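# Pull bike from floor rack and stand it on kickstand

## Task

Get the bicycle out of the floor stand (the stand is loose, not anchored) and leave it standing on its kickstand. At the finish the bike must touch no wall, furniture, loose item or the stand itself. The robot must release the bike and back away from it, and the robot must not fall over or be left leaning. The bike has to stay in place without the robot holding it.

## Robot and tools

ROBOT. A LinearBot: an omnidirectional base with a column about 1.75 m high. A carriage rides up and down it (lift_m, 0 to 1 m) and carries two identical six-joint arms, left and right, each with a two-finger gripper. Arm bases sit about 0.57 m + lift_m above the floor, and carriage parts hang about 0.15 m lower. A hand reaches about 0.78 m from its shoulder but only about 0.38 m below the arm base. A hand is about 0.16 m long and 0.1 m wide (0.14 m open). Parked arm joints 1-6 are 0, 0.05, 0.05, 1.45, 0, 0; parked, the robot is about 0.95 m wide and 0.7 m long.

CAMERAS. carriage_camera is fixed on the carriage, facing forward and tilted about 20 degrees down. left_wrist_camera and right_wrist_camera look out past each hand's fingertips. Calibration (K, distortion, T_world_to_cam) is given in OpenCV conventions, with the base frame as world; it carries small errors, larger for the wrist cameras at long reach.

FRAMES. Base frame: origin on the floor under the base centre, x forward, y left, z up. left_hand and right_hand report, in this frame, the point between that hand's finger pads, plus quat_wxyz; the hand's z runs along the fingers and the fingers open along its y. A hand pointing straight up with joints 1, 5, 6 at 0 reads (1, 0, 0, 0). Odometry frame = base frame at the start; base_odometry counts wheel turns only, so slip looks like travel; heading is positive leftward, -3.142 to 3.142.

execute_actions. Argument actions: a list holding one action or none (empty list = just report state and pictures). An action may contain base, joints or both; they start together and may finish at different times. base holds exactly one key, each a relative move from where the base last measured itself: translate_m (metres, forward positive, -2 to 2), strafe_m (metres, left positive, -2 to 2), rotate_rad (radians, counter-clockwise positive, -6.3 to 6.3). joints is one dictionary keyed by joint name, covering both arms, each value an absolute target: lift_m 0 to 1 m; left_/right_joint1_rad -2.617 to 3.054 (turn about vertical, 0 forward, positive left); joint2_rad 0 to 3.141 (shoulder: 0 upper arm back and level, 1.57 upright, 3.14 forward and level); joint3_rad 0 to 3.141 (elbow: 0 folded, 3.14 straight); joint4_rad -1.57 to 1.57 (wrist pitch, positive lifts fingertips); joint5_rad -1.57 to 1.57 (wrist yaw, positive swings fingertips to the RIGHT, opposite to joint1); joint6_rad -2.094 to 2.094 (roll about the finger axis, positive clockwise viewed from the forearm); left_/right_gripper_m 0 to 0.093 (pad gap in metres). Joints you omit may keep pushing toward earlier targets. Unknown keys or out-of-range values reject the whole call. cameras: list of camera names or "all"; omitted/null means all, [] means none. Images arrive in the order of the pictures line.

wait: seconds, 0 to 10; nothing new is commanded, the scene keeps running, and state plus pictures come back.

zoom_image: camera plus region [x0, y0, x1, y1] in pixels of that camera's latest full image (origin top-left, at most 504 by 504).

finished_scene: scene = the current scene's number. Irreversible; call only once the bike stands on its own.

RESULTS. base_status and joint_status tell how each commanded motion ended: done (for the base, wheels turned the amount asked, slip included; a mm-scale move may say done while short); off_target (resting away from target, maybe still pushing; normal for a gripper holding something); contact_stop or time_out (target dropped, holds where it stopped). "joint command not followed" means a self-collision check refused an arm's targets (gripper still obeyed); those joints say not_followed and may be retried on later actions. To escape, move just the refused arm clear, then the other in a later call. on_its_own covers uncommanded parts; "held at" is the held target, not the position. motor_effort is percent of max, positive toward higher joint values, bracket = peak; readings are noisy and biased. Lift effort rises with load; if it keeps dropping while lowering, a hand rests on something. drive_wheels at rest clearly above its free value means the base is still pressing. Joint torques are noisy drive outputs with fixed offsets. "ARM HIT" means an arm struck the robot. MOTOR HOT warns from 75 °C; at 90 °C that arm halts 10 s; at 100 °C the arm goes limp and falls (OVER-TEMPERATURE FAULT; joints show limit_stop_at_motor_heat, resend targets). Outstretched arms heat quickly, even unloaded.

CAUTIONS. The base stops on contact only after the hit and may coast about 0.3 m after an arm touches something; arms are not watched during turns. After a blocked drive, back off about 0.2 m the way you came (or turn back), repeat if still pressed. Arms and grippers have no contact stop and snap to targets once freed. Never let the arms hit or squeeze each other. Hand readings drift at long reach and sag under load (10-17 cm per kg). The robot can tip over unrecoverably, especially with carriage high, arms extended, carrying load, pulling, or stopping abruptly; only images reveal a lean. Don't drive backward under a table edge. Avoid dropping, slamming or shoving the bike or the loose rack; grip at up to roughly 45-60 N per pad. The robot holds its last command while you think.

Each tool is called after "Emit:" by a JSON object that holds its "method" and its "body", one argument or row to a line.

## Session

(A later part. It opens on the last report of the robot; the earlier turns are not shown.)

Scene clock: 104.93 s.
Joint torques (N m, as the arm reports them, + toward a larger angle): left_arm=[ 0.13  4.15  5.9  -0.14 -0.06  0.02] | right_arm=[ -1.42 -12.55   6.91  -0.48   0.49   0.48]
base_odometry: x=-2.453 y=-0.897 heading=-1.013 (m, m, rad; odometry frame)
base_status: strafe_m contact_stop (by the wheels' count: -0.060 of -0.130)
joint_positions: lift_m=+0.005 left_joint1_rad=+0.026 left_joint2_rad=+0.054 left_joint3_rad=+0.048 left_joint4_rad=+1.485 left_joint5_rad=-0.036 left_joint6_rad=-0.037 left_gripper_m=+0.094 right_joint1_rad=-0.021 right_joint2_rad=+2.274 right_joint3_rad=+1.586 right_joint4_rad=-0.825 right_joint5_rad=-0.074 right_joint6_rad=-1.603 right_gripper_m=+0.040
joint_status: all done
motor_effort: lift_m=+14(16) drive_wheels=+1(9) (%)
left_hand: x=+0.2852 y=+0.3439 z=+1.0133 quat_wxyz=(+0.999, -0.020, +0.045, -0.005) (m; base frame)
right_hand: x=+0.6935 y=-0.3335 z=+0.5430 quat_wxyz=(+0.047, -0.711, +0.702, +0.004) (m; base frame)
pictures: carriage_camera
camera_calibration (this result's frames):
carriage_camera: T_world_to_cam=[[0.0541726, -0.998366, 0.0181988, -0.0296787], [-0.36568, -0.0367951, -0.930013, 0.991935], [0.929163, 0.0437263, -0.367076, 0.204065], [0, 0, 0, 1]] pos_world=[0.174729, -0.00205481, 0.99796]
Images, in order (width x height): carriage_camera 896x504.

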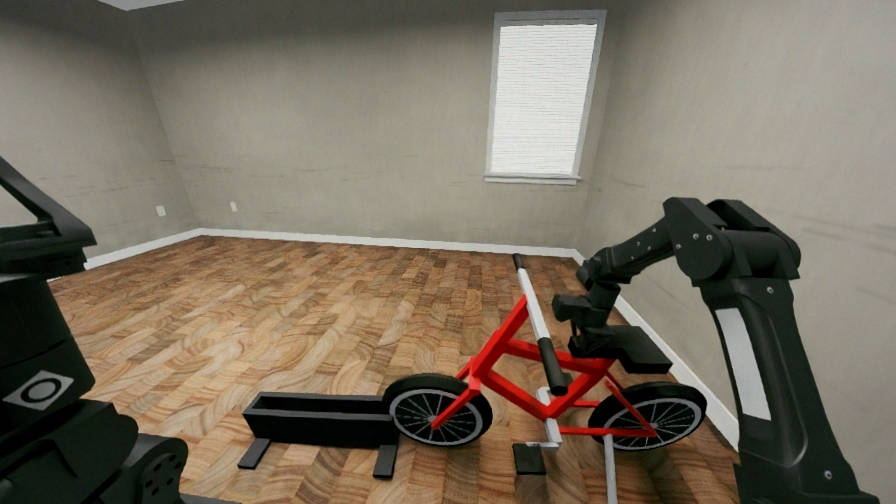

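Emit:
{"method": "execute_actions", "body": {
  "actions": [
    {"base":{"translate_m":0.06},"joints":{"right_joint1_rad":-0.04}}
  ],
  "cameras": []
}}

Emit:
{"method": "execute_actions", "body": {
  "actions": [
    {"base":{"strafe_m":-0.1},"joints":{"right_joint1_rad":-0.04}}
  ]
}}

Scene clock: 113.20 s.
Joint torques (N m, as the arm reports them, + toward a larger angle): left_arm=[ 0.14  4.14  5.86 -0.13 -0.04  0.02] | right_arm=[ -1.03 -12.19   6.81   0.08   0.3    0.6 ]
base_odometry: x=-2.422 y=-0.948 heading=-1.013 (m, m, rad; odometry frame)
base_status: done
joint_positions: lift_m=+0.005 left_joint1_rad=+0.026 left_joint2_rad=+0.054 left_joint3_rad=+0.048 left_joint4_rad=+1.485 left_joint5_rad=-0.036 left_joint6_rad=-0.037 left_gripper_m=+0.094 right_joint1_rad=-0.026 right_joint2_rad=+2.270 right_joint3_rad=+1.586 right_joint4_rad=-0.898 right_joint5_rad=-0.053 right_joint6_rad=-1.612 right_gripper_m=+0.040
joint_status: all done
motor_effort: lift_m=+15(13) drive_wheels=-3(8) (%)
left_hand: x=+0.2853 y=+0.3439 z=+1.0133 quat_wxyz=(+0.999, -0.020, +0.045, -0.005) (m; base frame)
right_hand: x=+0.6762 y=-0.3388 z=+0.5440 quat_wxyz=(+0.015, -0.712, +0.702, +0.022) (m; base frame)
pictures: none
No camera images: the call's "cameras" was empty. Leave "cameras" out to get every camera's image.

Scene clock: 114.90 s.
Joint torques (N m, as the arm reports them, + toward a larger angle): left_arm=[ 0.12  4.14  5.83 -0.13 -0.04  0.01] | right_arm=[ -0.03 -12.17   6.74   0.05  -0.09   0.75]
base_odometry: x=-2.507 y=-1.001 heading=-1.013 (m, m, rad; odometry frame)
base_status: done
joint_positions: lift_m=+0.005 left_joint1_rad=+0.026 left_joint2_rad=+0.054 left_joint3_rad=+0.048 left_joint4_rad=+1.485 left_joint5_rad=-0.036 left_joint6_rad=-0.037 left_gripper_m=+0.094 right_joint1_rad=-0.039 right_joint2_rad=+2.270 right_joint3_rad=+1.586 right_joint4_rad=-0.893 right_joint5_rad=-0.009 right_joint6_rad=-1.625 right_gripper_m=+0.040
joint_status: all done
motor_effort: lift_m=+14(14) drive_wheels=-2(13) (%)
left_hand: x=+0.2853 y=+0.3439 z=+1.0133 quat_wxyz=(+0.999, -0.020, +0.045, -0.005) (m; base frame)
right_hand: x=+0.6771 y=-0.3516 z=+0.5438 quat_wxyz=(+0.001, -0.713, +0.702, +0.005) (m; base frame)
pictures: carriage_camera, left_wrist_camera, right_wrist_camera
camera_calibration (this result's frames):
carriage_camera: T_world_to_cam=[[0.0541726, -0.998366, 0.0181988, -0.0296787], [-0.36568, -0.0367951, -0.930013, 0.991935], [0.929163, 0.0437263, -0.367076, 0.204065], [0, 0, 0, 1]] pos_world=[0.174729, -0.00205481, 0.99796]
left_wrist_camera: T_world_to_cam=[[-0.0419039, -0.998988, 0.0163181, 0.338268], [0.746449, -0.0421587, -0.664106, 0.48018], [0.664122, -0.015648, 0.747461, -0.813739], [0, 0, 0, 1]] pos_world=[0.196167, 0.345436, 0.921609]
right_wrist_camera: T_world_to_cam=[[0.999622, -0.0255976, 0.0100143, -0.690838], [-0.0264281, -0.794924, 0.606133, -0.592111], [-0.00755498, -0.606169, -0.7953, 0.350109], [0, 0, 0, 1]] pos_world=[0.677574, -0.276141, 0.644258]
Images, in order (width x height): carriage_camera 896x504, left_wrist_camera 896x504, right_wrist_camera 896x504.

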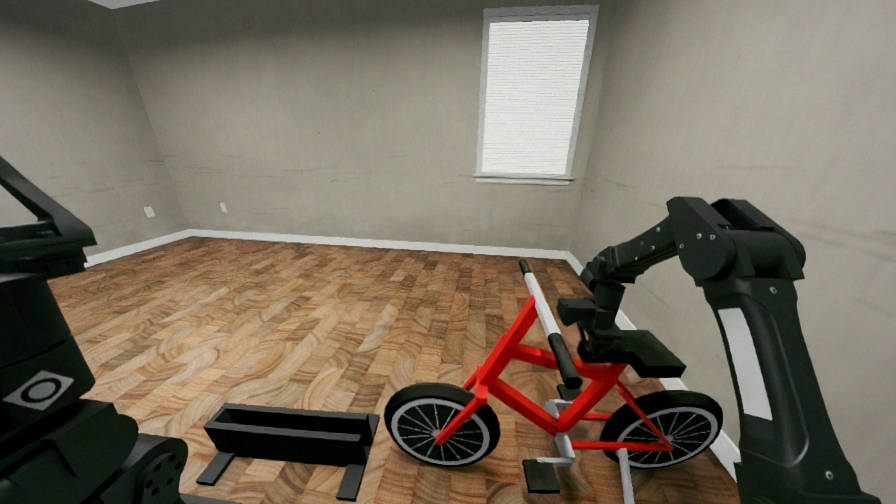

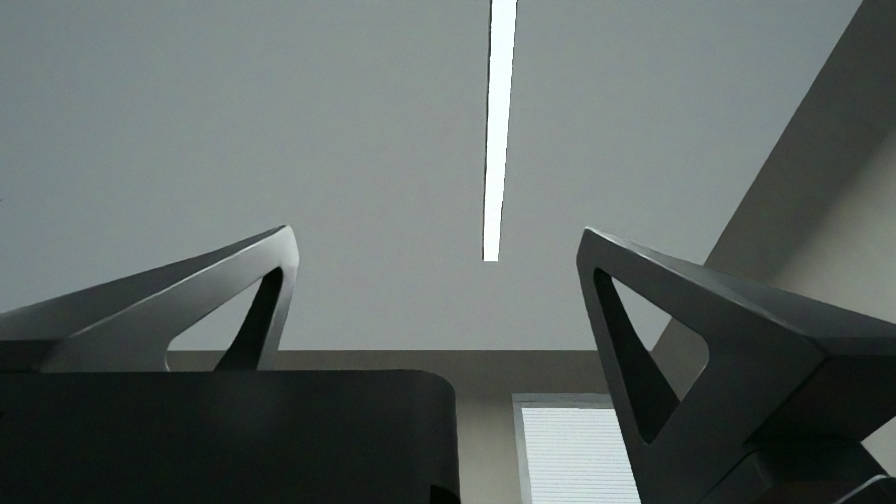

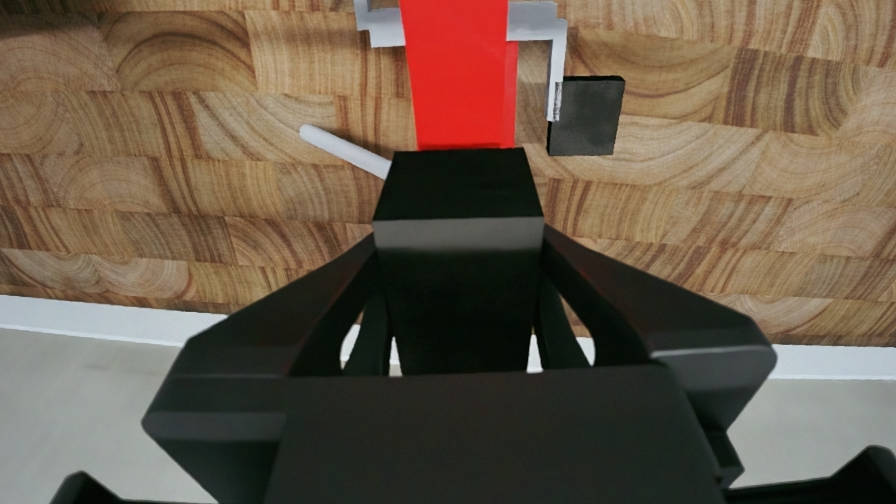

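Emit:
{"method": "execute_actions", "body": {
  "actions": [
    {"base":{"strafe_m":-0.03},"joints":{"right_joint1_rad":-0.04}}
  ],
  "cameras": []
}}

Emit:
{"method": "execute_actions", "body": {
  "actions": [
    {"base":{"translate_m":-0.08},"joints":{"right_joint1_rad":-0.04}}
  ],
  "cameras": ["carriage_camera"]
}}

Emit:
{"method": "execute_actions", "body": {
  "actions": [
    {"joints":{"right_gripper_m":0.07}}
  ],
  "cameras": ["carriage_camera","right_wrist_camera"]
}}

Scene clock: 122.83 s.
Joint torques (N m, as the arm reports them, + toward a larger angle): left_arm=[ 0.15  4.16  5.92 -0.13 -0.04  0.02] | right_arm=[  0.06 -12.17   6.8    0.01  -0.1    0.77]
base_odometry: x=-2.532 y=-1.017 heading=-1.013 (m, m, rad; odometry frame)
base_status: done
joint_positions: lift_m=+0.005 left_joint1_rad=+0.026 left_joint2_rad=+0.054 left_joint3_rad=+0.048 left_joint4_rad=+1.485 left_joint5_rad=-0.036 left_joint6_rad=-0.037 left_gripper_m=+0.094 right_joint1_rad=-0.040 right_joint2_rad=+2.270 right_joint3_rad=+1.586 right_joint4_rad=-0.891 right_joint5_rad=-0.010 right_joint6_rad=-1.627 right_gripper_m=+0.040
joint_status: all done
motor_effort: lift_m=+14(14) drive_wheels=-2(11) (%)
left_hand: x=+0.2853 y=+0.3439 z=+1.0133 quat_wxyz=(+0.999, -0.020, +0.045, -0.005) (m; base frame)
right_hand: x=+0.6777 y=-0.3518 z=+0.5438 quat_wxyz=(+0.002, -0.713, +0.701, +0.005) (m; base frame)
pictures: none
No camera images: the call's "cameras" was empty. Leave "cameras" out to get every camera's image.

Scene clock: 124.23 s.
Joint torques (N m, as the arm reports them, + toward a larger angle): left_arm=[ 0.1   4.12  5.94 -0.13 -0.05  0.02] | right_arm=[ -0.03 -12.8    6.77  -0.7   -0.07   0.77]
base_odometry: x=-2.574 y=-0.949 heading=-1.013 (m, m, rad; odometry frame)
base_status: done
joint_positions: lift_m=+0.005 left_joint1_rad=+0.026 left_joint2_rad=+0.054 left_joint3_rad=+0.048 left_joint4_rad=+1.486 left_joint5_rad=-0.036 left_joint6_rad=-0.037 left_gripper_m=+0.094 right_joint1_rad=-0.040 right_joint2_rad=+2.275 right_joint3_rad=+1.588 right_joint4_rad=-0.796 right_joint5_rad=-0.010 right_joint6_rad=-1.626 right_gripper_m=+0.040
joint_status: all done
motor_effort: lift_m=+15(15) drive_wheels=-1(8) (%)
left_hand: x=+0.2850 y=+0.3439 z=+1.0133 quat_wxyz=(+0.999, -0.020, +0.045, -0.005) (m; base frame)
right_hand: x=+0.7007 y=-0.3526 z=+0.5430 quat_wxyz=(+0.033, -0.712, +0.701, -0.029) (m; base frame)
pictures: carriage_camera
camera_calibration (this result's frames):
carriage_camera: T_world_to_cam=[[0.0541726, -0.998366, 0.0181988, -0.0296787], [-0.36568, -0.0367951, -0.930013, 0.991935], [0.929163, 0.0437263, -0.367076, 0.204065], [0, 0, 0, 1]] pos_world=[0.174729, -0.00205481, 0.99796]
Images, in order (width x height): carriage_camera 896x504.

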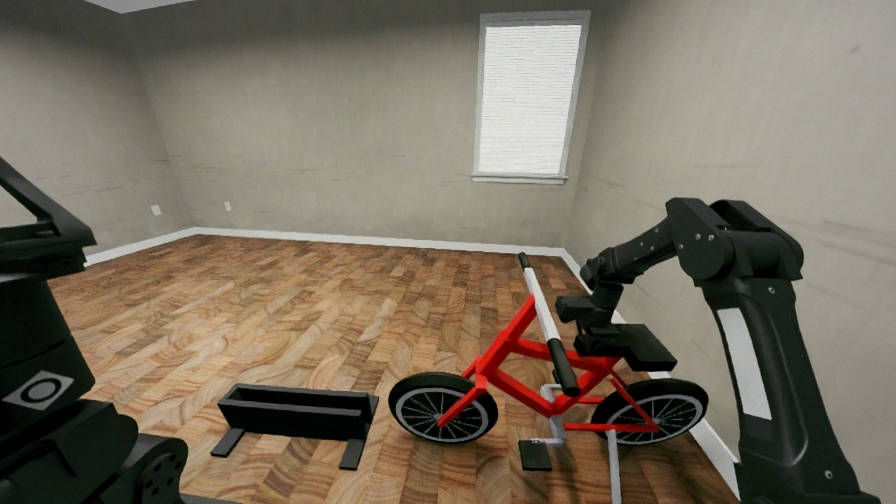

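Scene clock: 125.53 s.
Joint torques (N m, as the arm reports them, + toward a larger angle): left_arm=[ 0.11  4.22  5.88 -0.12 -0.04  0.02] | right_arm=[  0.04 -11.33   6.55   0.62  -0.15   0.13]
base_odometry: x=-2.574 y=-0.949 heading=-1.013 (m, m, rad; odometry frame)
base_status: not commanded
joint_positions: lift_m=+0.005 left_joint1_rad=+0.026 left_joint2_rad=+0.054 left_joint3_rad=+0.048 left_joint4_rad=+1.486 left_joint5_rad=-0.037 left_joint6_rad=-0.037 left_gripper_m=+0.094 right_joint1_rad=-0.039 right_joint2_rad=+2.260 right_joint3_rad=+1.588 right_joint4_rad=-0.973 right_joint5_rad=-0.002 right_joint6_rad=-1.576 right_gripper_m=+0.070
joint_status: all done
motor_effort: lift_m=+13(15) drive_wheels=-1(2) (%)
left_hand: x=+0.2849 y=+0.3440 z=+1.0133 quat_wxyz=(+0.999, -0.020, +0.045, -0.005) (m; base frame)
right_hand: x=+0.6598 y=-0.3522 z=+0.5489 quat_wxyz=(-0.025, -0.695, +0.718, +0.028) (m; base frame)
pictures: carriage_camera, right_wrist_camera
camera_calibration (this result's frames):
carriage_camera: T_world_to_cam=[[0.0541726, -0.998366, 0.0181988, -0.0296787], [-0.36568, -0.0367951, -0.930013, 0.991935], [0.929163, 0.0437263, -0.367076, 0.204065], [0, 0, 0, 1]] pos_world=[0.174729, -0.00205481, 0.99796]
right_wrist_camera: T_world_to_cam=[[0.995528, -0.0745611, -0.0580117, -0.650771], [-0.0234597, -0.789952, 0.612719, -0.599984], [-0.0915115, -0.608618, -0.788168, 0.404216], [0, 0, 0, 1]] pos_world=[0.670776, -0.276467, 0.64846]
Images, in order (width x height): carriage_camera 896x504, right_wrist_camera 896x504.

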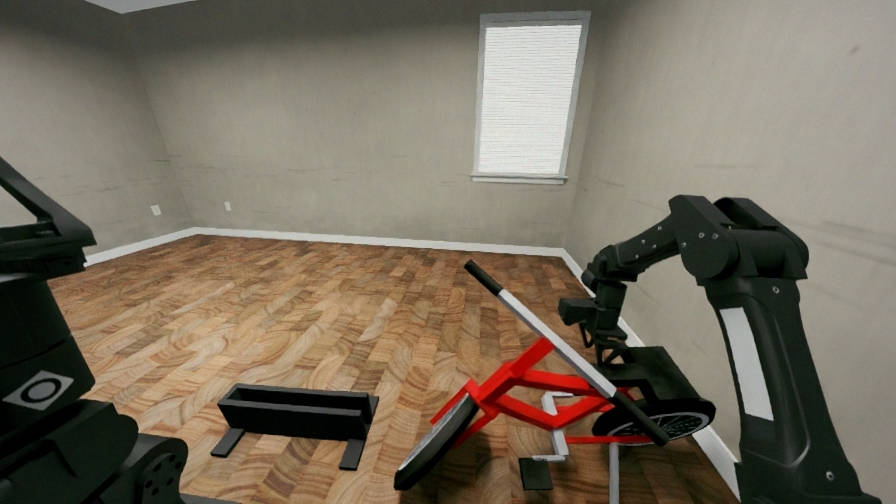

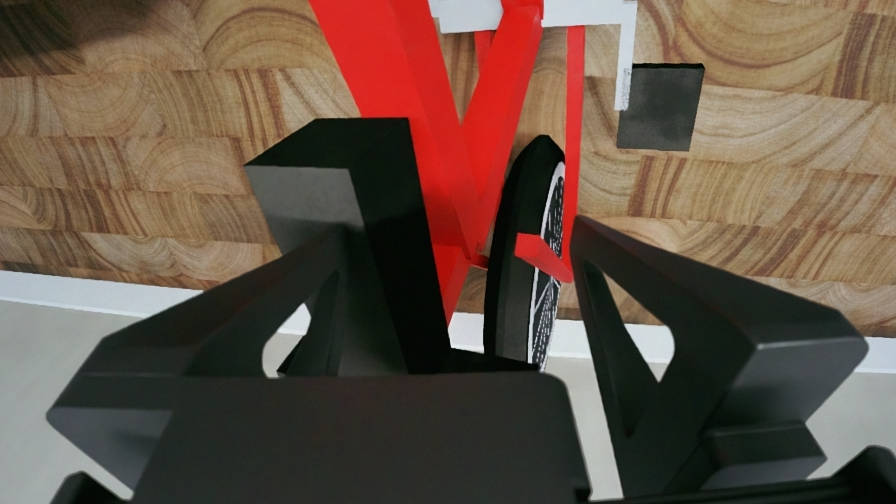

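Emit:
{"method": "execute_actions", "body": {
  "actions": [
    {"joints":{"lift_m":0.25,"right_gripper_m":0.093}}
  ],
  "cameras": ["carriage_camera"]
}}

Scene clock: 129.63 s.
Joint torques (N m, as the arm reports them, + toward a larger angle): left_arm=[ 0.1   4.19  5.88 -0.14 -0.04  0.01] | right_arm=[  0.13 -11.42   6.54   0.33  -0.15   0.14]
base_odometry: x=-2.574 y=-0.949 heading=-1.013 (m, m, rad; odometry frame)
base_status: not commanded
joint_positions: lift_m=+0.250 left_joint1_rad=+0.026 left_joint2_rad=+0.054 left_joint3_rad=+0.048 left_joint4_rad=+1.486 left_joint5_rad=-0.037 left_joint6_rad=-0.037 left_gripper_m=+0.094 right_joint1_rad=-0.039 right_joint2_rad=+2.261 right_joint3_rad=+1.588 right_joint4_rad=-0.929 right_joint5_rad=-0.002 right_joint6_rad=-1.576 right_gripper_m=+0.093
joint_status: all done
motor_effort: lift_m=+17(20) drive_wheels=-2(1) (%)
left_hand: x=+0.2849 y=+0.3440 z=+1.2579 quat_wxyz=(+0.999, -0.020, +0.045, -0.005) (m; base frame)
right_hand: x=+0.6706 y=-0.3526 z=+0.7927 quat_wxyz=(-0.010, -0.695, +0.719, +0.012) (m; base frame)
pictures: carriage_camera
camera_calibration (this result's frames):
carriage_camera: T_world_to_cam=[[0.0541726, -0.998366, 0.0181988, -0.0341289], [-0.36568, -0.0367951, -0.930013, 1.21935], [0.929163, 0.0437263, -0.367076, 0.293828], [0, 0, 0, 1]] pos_world=[0.174729, -0.00205481, 1.24249]
Images, in order (width x height): carriage_camera 896x504.

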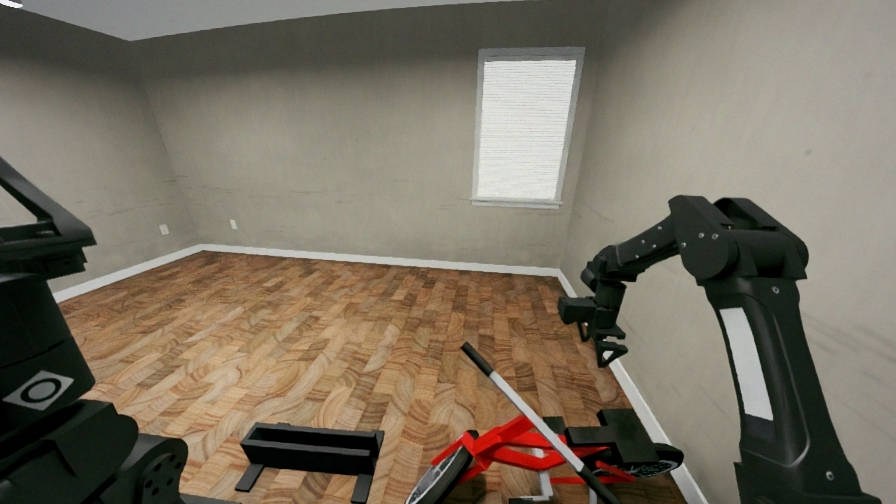

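Emit:
{"method": "execute_actions", "body": {
  "actions": [
    {"base":{"translate_m":-0.05}}
  ],
  "cameras": ["carriage_camera","right_wrist_camera"]
}}

Scene clock: 133.87 s.
Joint torques (N m, as the arm reports them, + toward a larger angle): left_arm=[ 0.11  4.18  5.87 -0.13 -0.04  0.01] | right_arm=[  0.01 -11.44   6.63   0.31  -0.15   0.14]
base_odometry: x=-2.601 y=-0.907 heading=-1.013 (m, m, rad; odometry frame)
base_status: done
joint_positions: lift_m=+0.250 left_joint1_rad=+0.026 left_joint2_rad=+0.054 left_joint3_rad=+0.048 left_joint4_rad=+1.486 left_joint5_rad=-0.037 left_joint6_rad=-0.037 left_gripper_m=+0.094 right_joint1_rad=-0.039 right_joint2_rad=+2.261 right_joint3_rad=+1.588 right_joint4_rad=-0.928 right_joint5_rad=-0.002 right_joint6_rad=-1.576 right_gripper_m=+0.093
joint_status: not commanded
motor_effort: lift_m=+18(17) drive_wheels=-3(8) (%)
left_hand: x=+0.2849 y=+0.3440 z=+1.2579 quat_wxyz=(+0.999, -0.020, +0.045, -0.005) (m; base frame)
right_hand: x=+0.6708 y=-0.3527 z=+0.7927 quat_wxyz=(-0.009, -0.695, +0.719, +0.011) (m; base frame)
pictures: carriage_camera, right_wrist_camera
camera_calibration (this result's frames):
carriage_camera: T_world_to_cam=[[0.0541726, -0.998366, 0.0181988, -0.0341289], [-0.36568, -0.0367951, -0.930013, 1.21935], [0.929163, 0.0437263, -0.367076, 0.293828], [0, 0, 0, 1]] pos_world=[0.174729, -0.00205481, 1.24249]
right_wrist_camera: T_world_to_cam=[[0.997126, -0.0746237, -0.0130582, -0.68442], [-0.0510179, -0.788873, 0.612435, -0.730363], [-0.0560035, -0.610009, -0.790413, 0.5746], [0, 0, 0, 1]] pos_world=[0.677371, -0.276726, 0.892534]
Images, in order (width x height): carriage_camera 896x504, right_wrist_camera 896x504.

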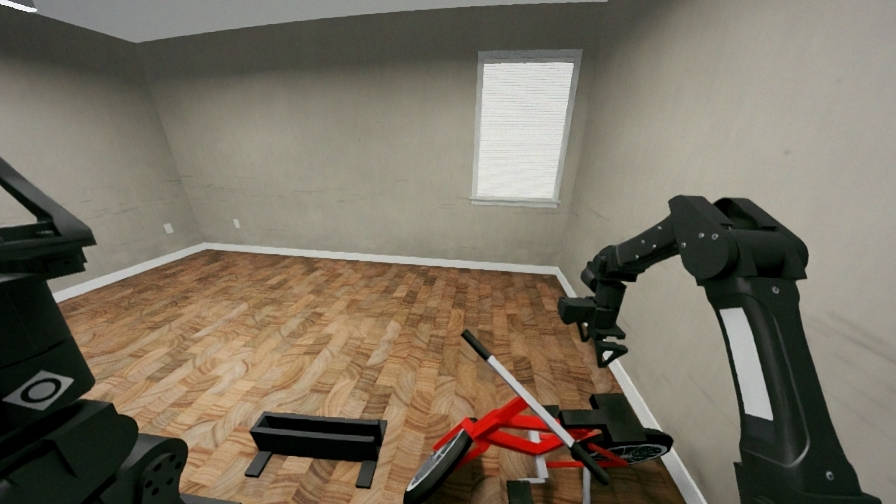

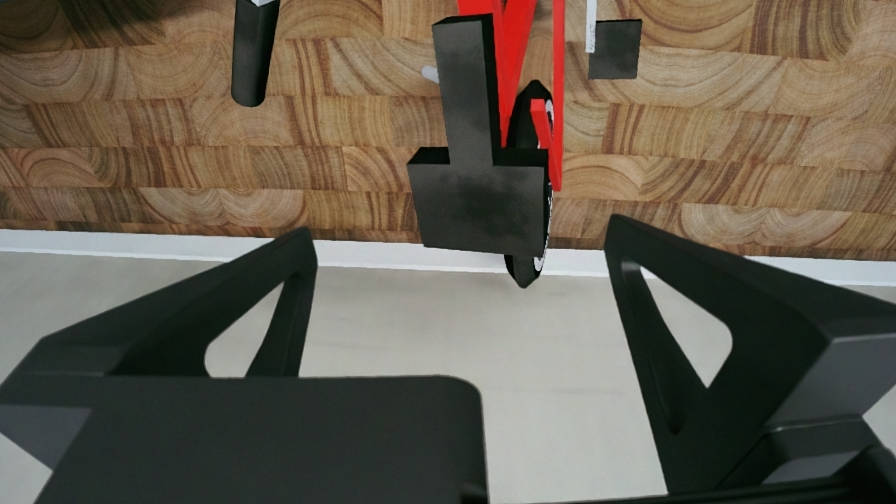

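Bike stayed put, as in scene 1. Back away to check the wall gap.

Emit:
{"method": "execute_actions", "body": {
  "actions": [
    {"base":{"translate_m":-0.7},"joints":{"right_joint1_rad":0,"right_joint2_rad":0.05,"right_joint3_rad":0.05,"right_joint4_rad":1.45,"right_joint6_rad":0}}
  ],
  "cameras": ["carriage_camera"]
}}

Emit:
{"method": "zoom_image", "body": {
  "camera": "carriage_camera",
  "region": [300,230,700,480]
}}

Scene clock: 141.93 s.
Joint torques (N m, as the arm reports them, + toward a larger angle): left_arm=[ 0.12  4.09  5.9  -0.16 -0.04  0.01] | right_arm=[-0.06  3.39  4.3  -0.15 -0.06  0.16]
base_odometry: x=-2.971 y=-0.313 heading=-1.013 (m, m, rad; odometry frame)
base_status: done
joint_positions: lift_m=+0.250 left_joint1_rad=+0.026 left_joint2_rad=+0.054 left_joint3_rad=+0.048 left_joint4_rad=+1.487 left_joint5_rad=-0.037 left_joint6_rad=-0.037 left_gripper_m=+0.094 right_joint1_rad=+0.002 right_joint2_rad=+0.057 right_joint3_rad=+0.075 right_joint4_rad=+1.455 right_joint5_rad=-0.002 right_joint6_rad=-0.007 right_gripper_m=+0.093
joint_status: all done
motor_effort: lift_m=+18(16) drive_wheels=-2(6) (%)
left_hand: x=+0.2847 y=+0.3440 z=+1.2579 quat_wxyz=(+0.999, -0.020, +0.044, -0.005) (m; base frame)
right_hand: x=+0.2854 y=-0.3366 z=+1.2646 quat_wxyz=(+0.999, -0.001, +0.049, -0.002) (m; base frame)
pictures: carriage_camera
camera_calibration (this result's frames):
carriage_camera: T_world_to_cam=[[0.0541726, -0.998366, 0.0181988, -0.0341289], [-0.36568, -0.0367951, -0.930013, 1.21935], [0.929163, 0.0437263, -0.367076, 0.293828], [0, 0, 0, 1]] pos_world=[0.174729, -0.00205481, 1.24249]
Images, in order (width x height): carriage_camera 896x504.

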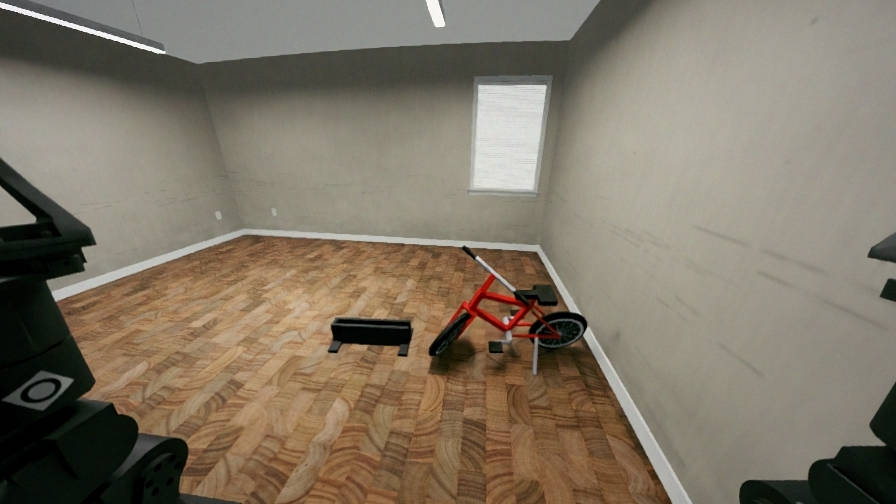

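Region (300, 230, 700, 480) of carriage_camera's 896x504 image, scaled by 1.260, with more detail than that image has; it fills the top 315 rows of this view, and the rest is white.

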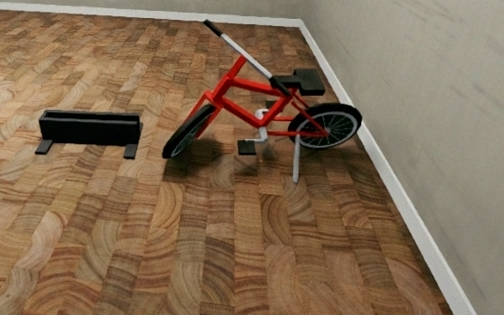

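Emit:
{"method": "execute_actions", "body": {
  "actions": [
    {"base":{"strafe_m":-0.15},"joints":{"lift_m":0.35,"right_joint1_rad":-0.6,"right_joint2_rad":2.1,"right_joint3_rad":1.6,"right_joint4_rad":-1.07}}
  ],
  "cameras": []
}}

Emit:
{"method": "execute_actions", "body": {
  "actions": [
    {"base":{"translate_m":0.75}}
  ],
  "cameras": ["carriage_camera","right_wrist_camera"]
}}

Scene clock: 158.43 s.
Joint torques (N m, as the arm reports them, + toward a larger angle): left_arm=[ 0.03  4.14  5.89 -0.14 -0.01  0.01] | right_arm=[ -0.03 -11.13   7.74   0.27  -0.07   0.15]
base_odometry: x=-3.099 y=-0.392 heading=-1.014 (m, m, rad; odometry frame)
base_status: done
joint_positions: lift_m=+0.350 left_joint1_rad=+0.026 left_joint2_rad=+0.054 left_joint3_rad=+0.048 left_joint4_rad=+1.486 left_joint5_rad=-0.038 left_joint6_rad=-0.037 left_gripper_m=+0.094 right_joint1_rad=-0.598 right_joint2_rad=+2.098 right_joint3_rad=+1.578 right_joint4_rad=-1.060 right_joint5_rad=-0.002 right_joint6_rad=-0.007 right_gripper_m=+0.093
joint_status: all done
motor_effort: lift_m=+17(21) drive_wheels=+0(8) (%)
left_hand: x=+0.2849 y=+0.3442 z=+1.3578 quat_wxyz=(+0.999, -0.020, +0.045, -0.005) (m; base frame)
right_hand: x=+0.5863 y=-0.5578 z=+0.9529 quat_wxyz=(-0.004, +0.291, +0.957, +0.002) (m; base frame)
pictures: none
No camera images: the call's "cameras" was empty. Leave "cameras" out to get every camera's image.

Scene clock: 162.17 s.
Joint torques (N m, as the arm reports them, + toward a larger angle): left_arm=[ 0.13  4.06  5.96 -0.12 -0.02  0.02] | right_arm=[ -0.02 -11.13   7.74   0.29  -0.07   0.15]
base_odometry: x=-2.703 y=-1.029 heading=-1.014 (m, m, rad; odometry frame)
base_status: done
joint_positions: lift_m=+0.350 left_joint1_rad=+0.026 left_joint2_rad=+0.054 left_joint3_rad=+0.048 left_joint4_rad=+1.484 left_joint5_rad=-0.038 left_joint6_rad=-0.037 left_gripper_m=+0.094 right_joint1_rad=-0.598 right_joint2_rad=+2.098 right_joint3_rad=+1.578 right_joint4_rad=-1.060 right_joint5_rad=-0.002 right_joint6_rad=-0.007 right_gripper_m=+0.093
joint_status: not commanded
motor_effort: lift_m=+19(17) drive_wheels=-4(7) (%)
left_hand: x=+0.2854 y=+0.3442 z=+1.3578 quat_wxyz=(+0.999, -0.020, +0.046, -0.005) (m; base frame)
right_hand: x=+0.5860 y=-0.5580 z=+0.9529 quat_wxyz=(-0.004, +0.291, +0.957, +0.003) (m; base frame)
pictures: carriage_camera, right_wrist_camera
camera_calibration (this result's frames):
carriage_camera: T_world_to_cam=[[0.0541726, -0.998366, 0.0181988, -0.0359482], [-0.36568, -0.0367951, -0.930013, 1.31233], [0.929163, 0.0437263, -0.367076, 0.330523], [0, 0, 0, 1]] pos_world=[0.174729, -0.00205481, 1.34246]
right_wrist_camera: T_world_to_cam=[[-0.591001, -0.80655, 0.0139682, -0.116577], [-0.627127, 0.470281, 0.620925, 0.0373436], [-0.507376, 0.358207, -0.783745, 1.36969], [0, 0, 0, 1]] pos_world=[0.64947, -0.60222, 1.05193]
Images, in order (width x height): carriage_camera 896x504, right_wrist_camera 896x504.

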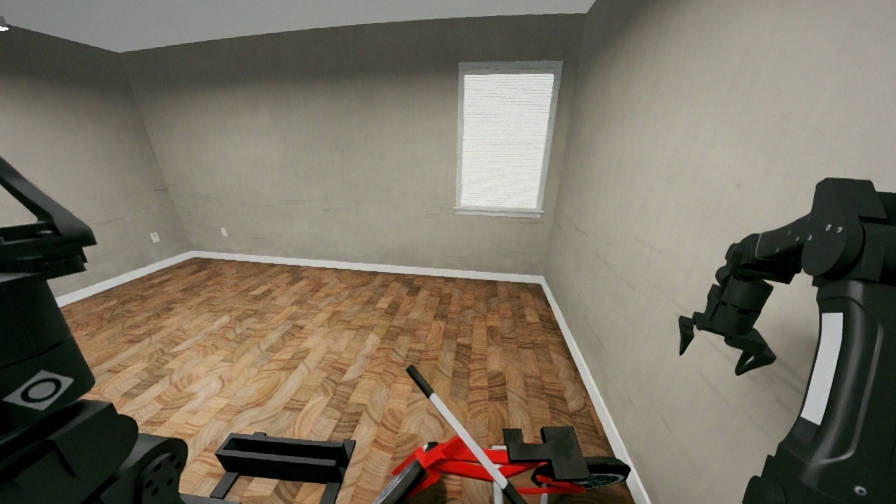

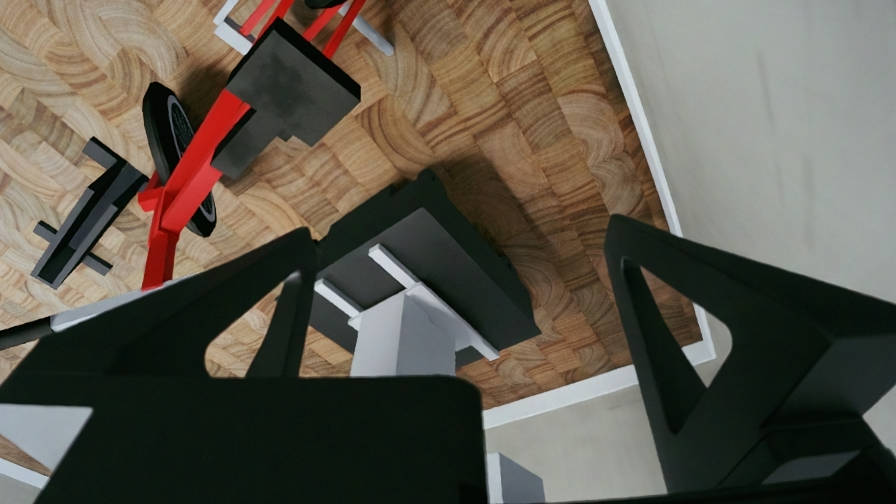

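Emit:
{"method": "execute_actions", "body": {
  "actions": [
    {"base":{"translate_m":-0.6}}
  ],
  "cameras": ["carriage_camera"]
}}

Emit:
{"method": "finished_scene", "body": {
  "scene": 2
}}

Scene clock: 171.23 s.
Joint torques (N m, as the arm reports them, + toward a larger angle): left_arm=[ 0.13  4.11  5.95 -0.13 -0.03  0.02] | right_arm=[  0.05 -11.18   7.72   0.27  -0.09   0.15]
base_odometry: x=-3.020 y=-0.520 heading=-1.014 (m, m, rad; odometry frame)
base_status: done
joint_positions: lift_m=+0.350 left_joint1_rad=+0.026 left_joint2_rad=+0.054 left_joint3_rad=+0.048 left_joint4_rad=+1.486 left_joint5_rad=-0.038 left_joint6_rad=-0.037 left_gripper_m=+0.094 right_joint1_rad=-0.599 right_joint2_rad=+2.098 right_joint3_rad=+1.578 right_joint4_rad=-1.060 right_joint5_rad=-0.002 right_joint6_rad=-0.007 right_gripper_m=+0.093
joint_status: not commanded
motor_effort: lift_m=+19(18) drive_wheels=-2(11) (%)
left_hand: x=+0.2850 y=+0.3442 z=+1.3578 quat_wxyz=(+0.999, -0.021, +0.045, -0.005) (m; base frame)
right_hand: x=+0.5859 y=-0.5581 z=+0.9529 quat_wxyz=(-0.004, +0.292, +0.957, +0.003) (m; base frame)
pictures: carriage_camera
camera_calibration (this result's frames):
carriage_camera: T_world_to_cam=[[0.0541726, -0.998366, 0.0181988, -0.0359482], [-0.36568, -0.0367951, -0.930013, 1.31233], [0.929163, 0.0437263, -0.367076, 0.330523], [0, 0, 0, 1]] pos_world=[0.174729, -0.00205481, 1.34246]
Images, in order (width x height): carriage_camera 896x504.

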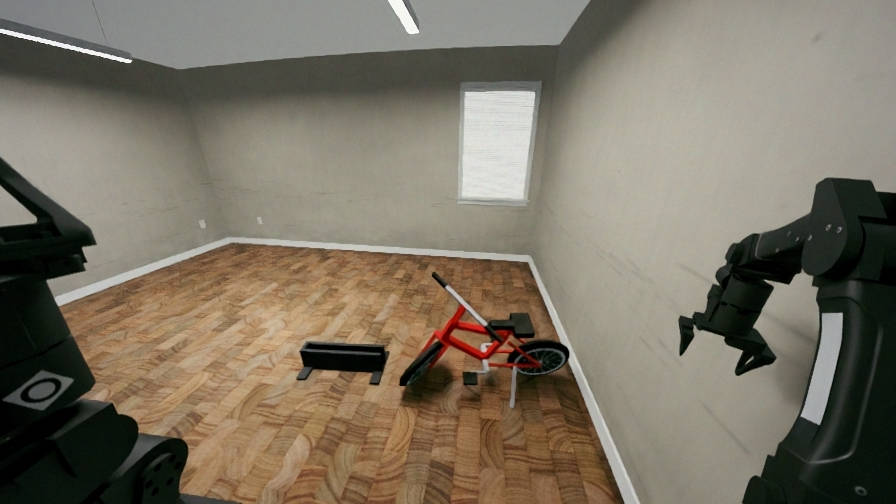

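The scene is finished: the task was done.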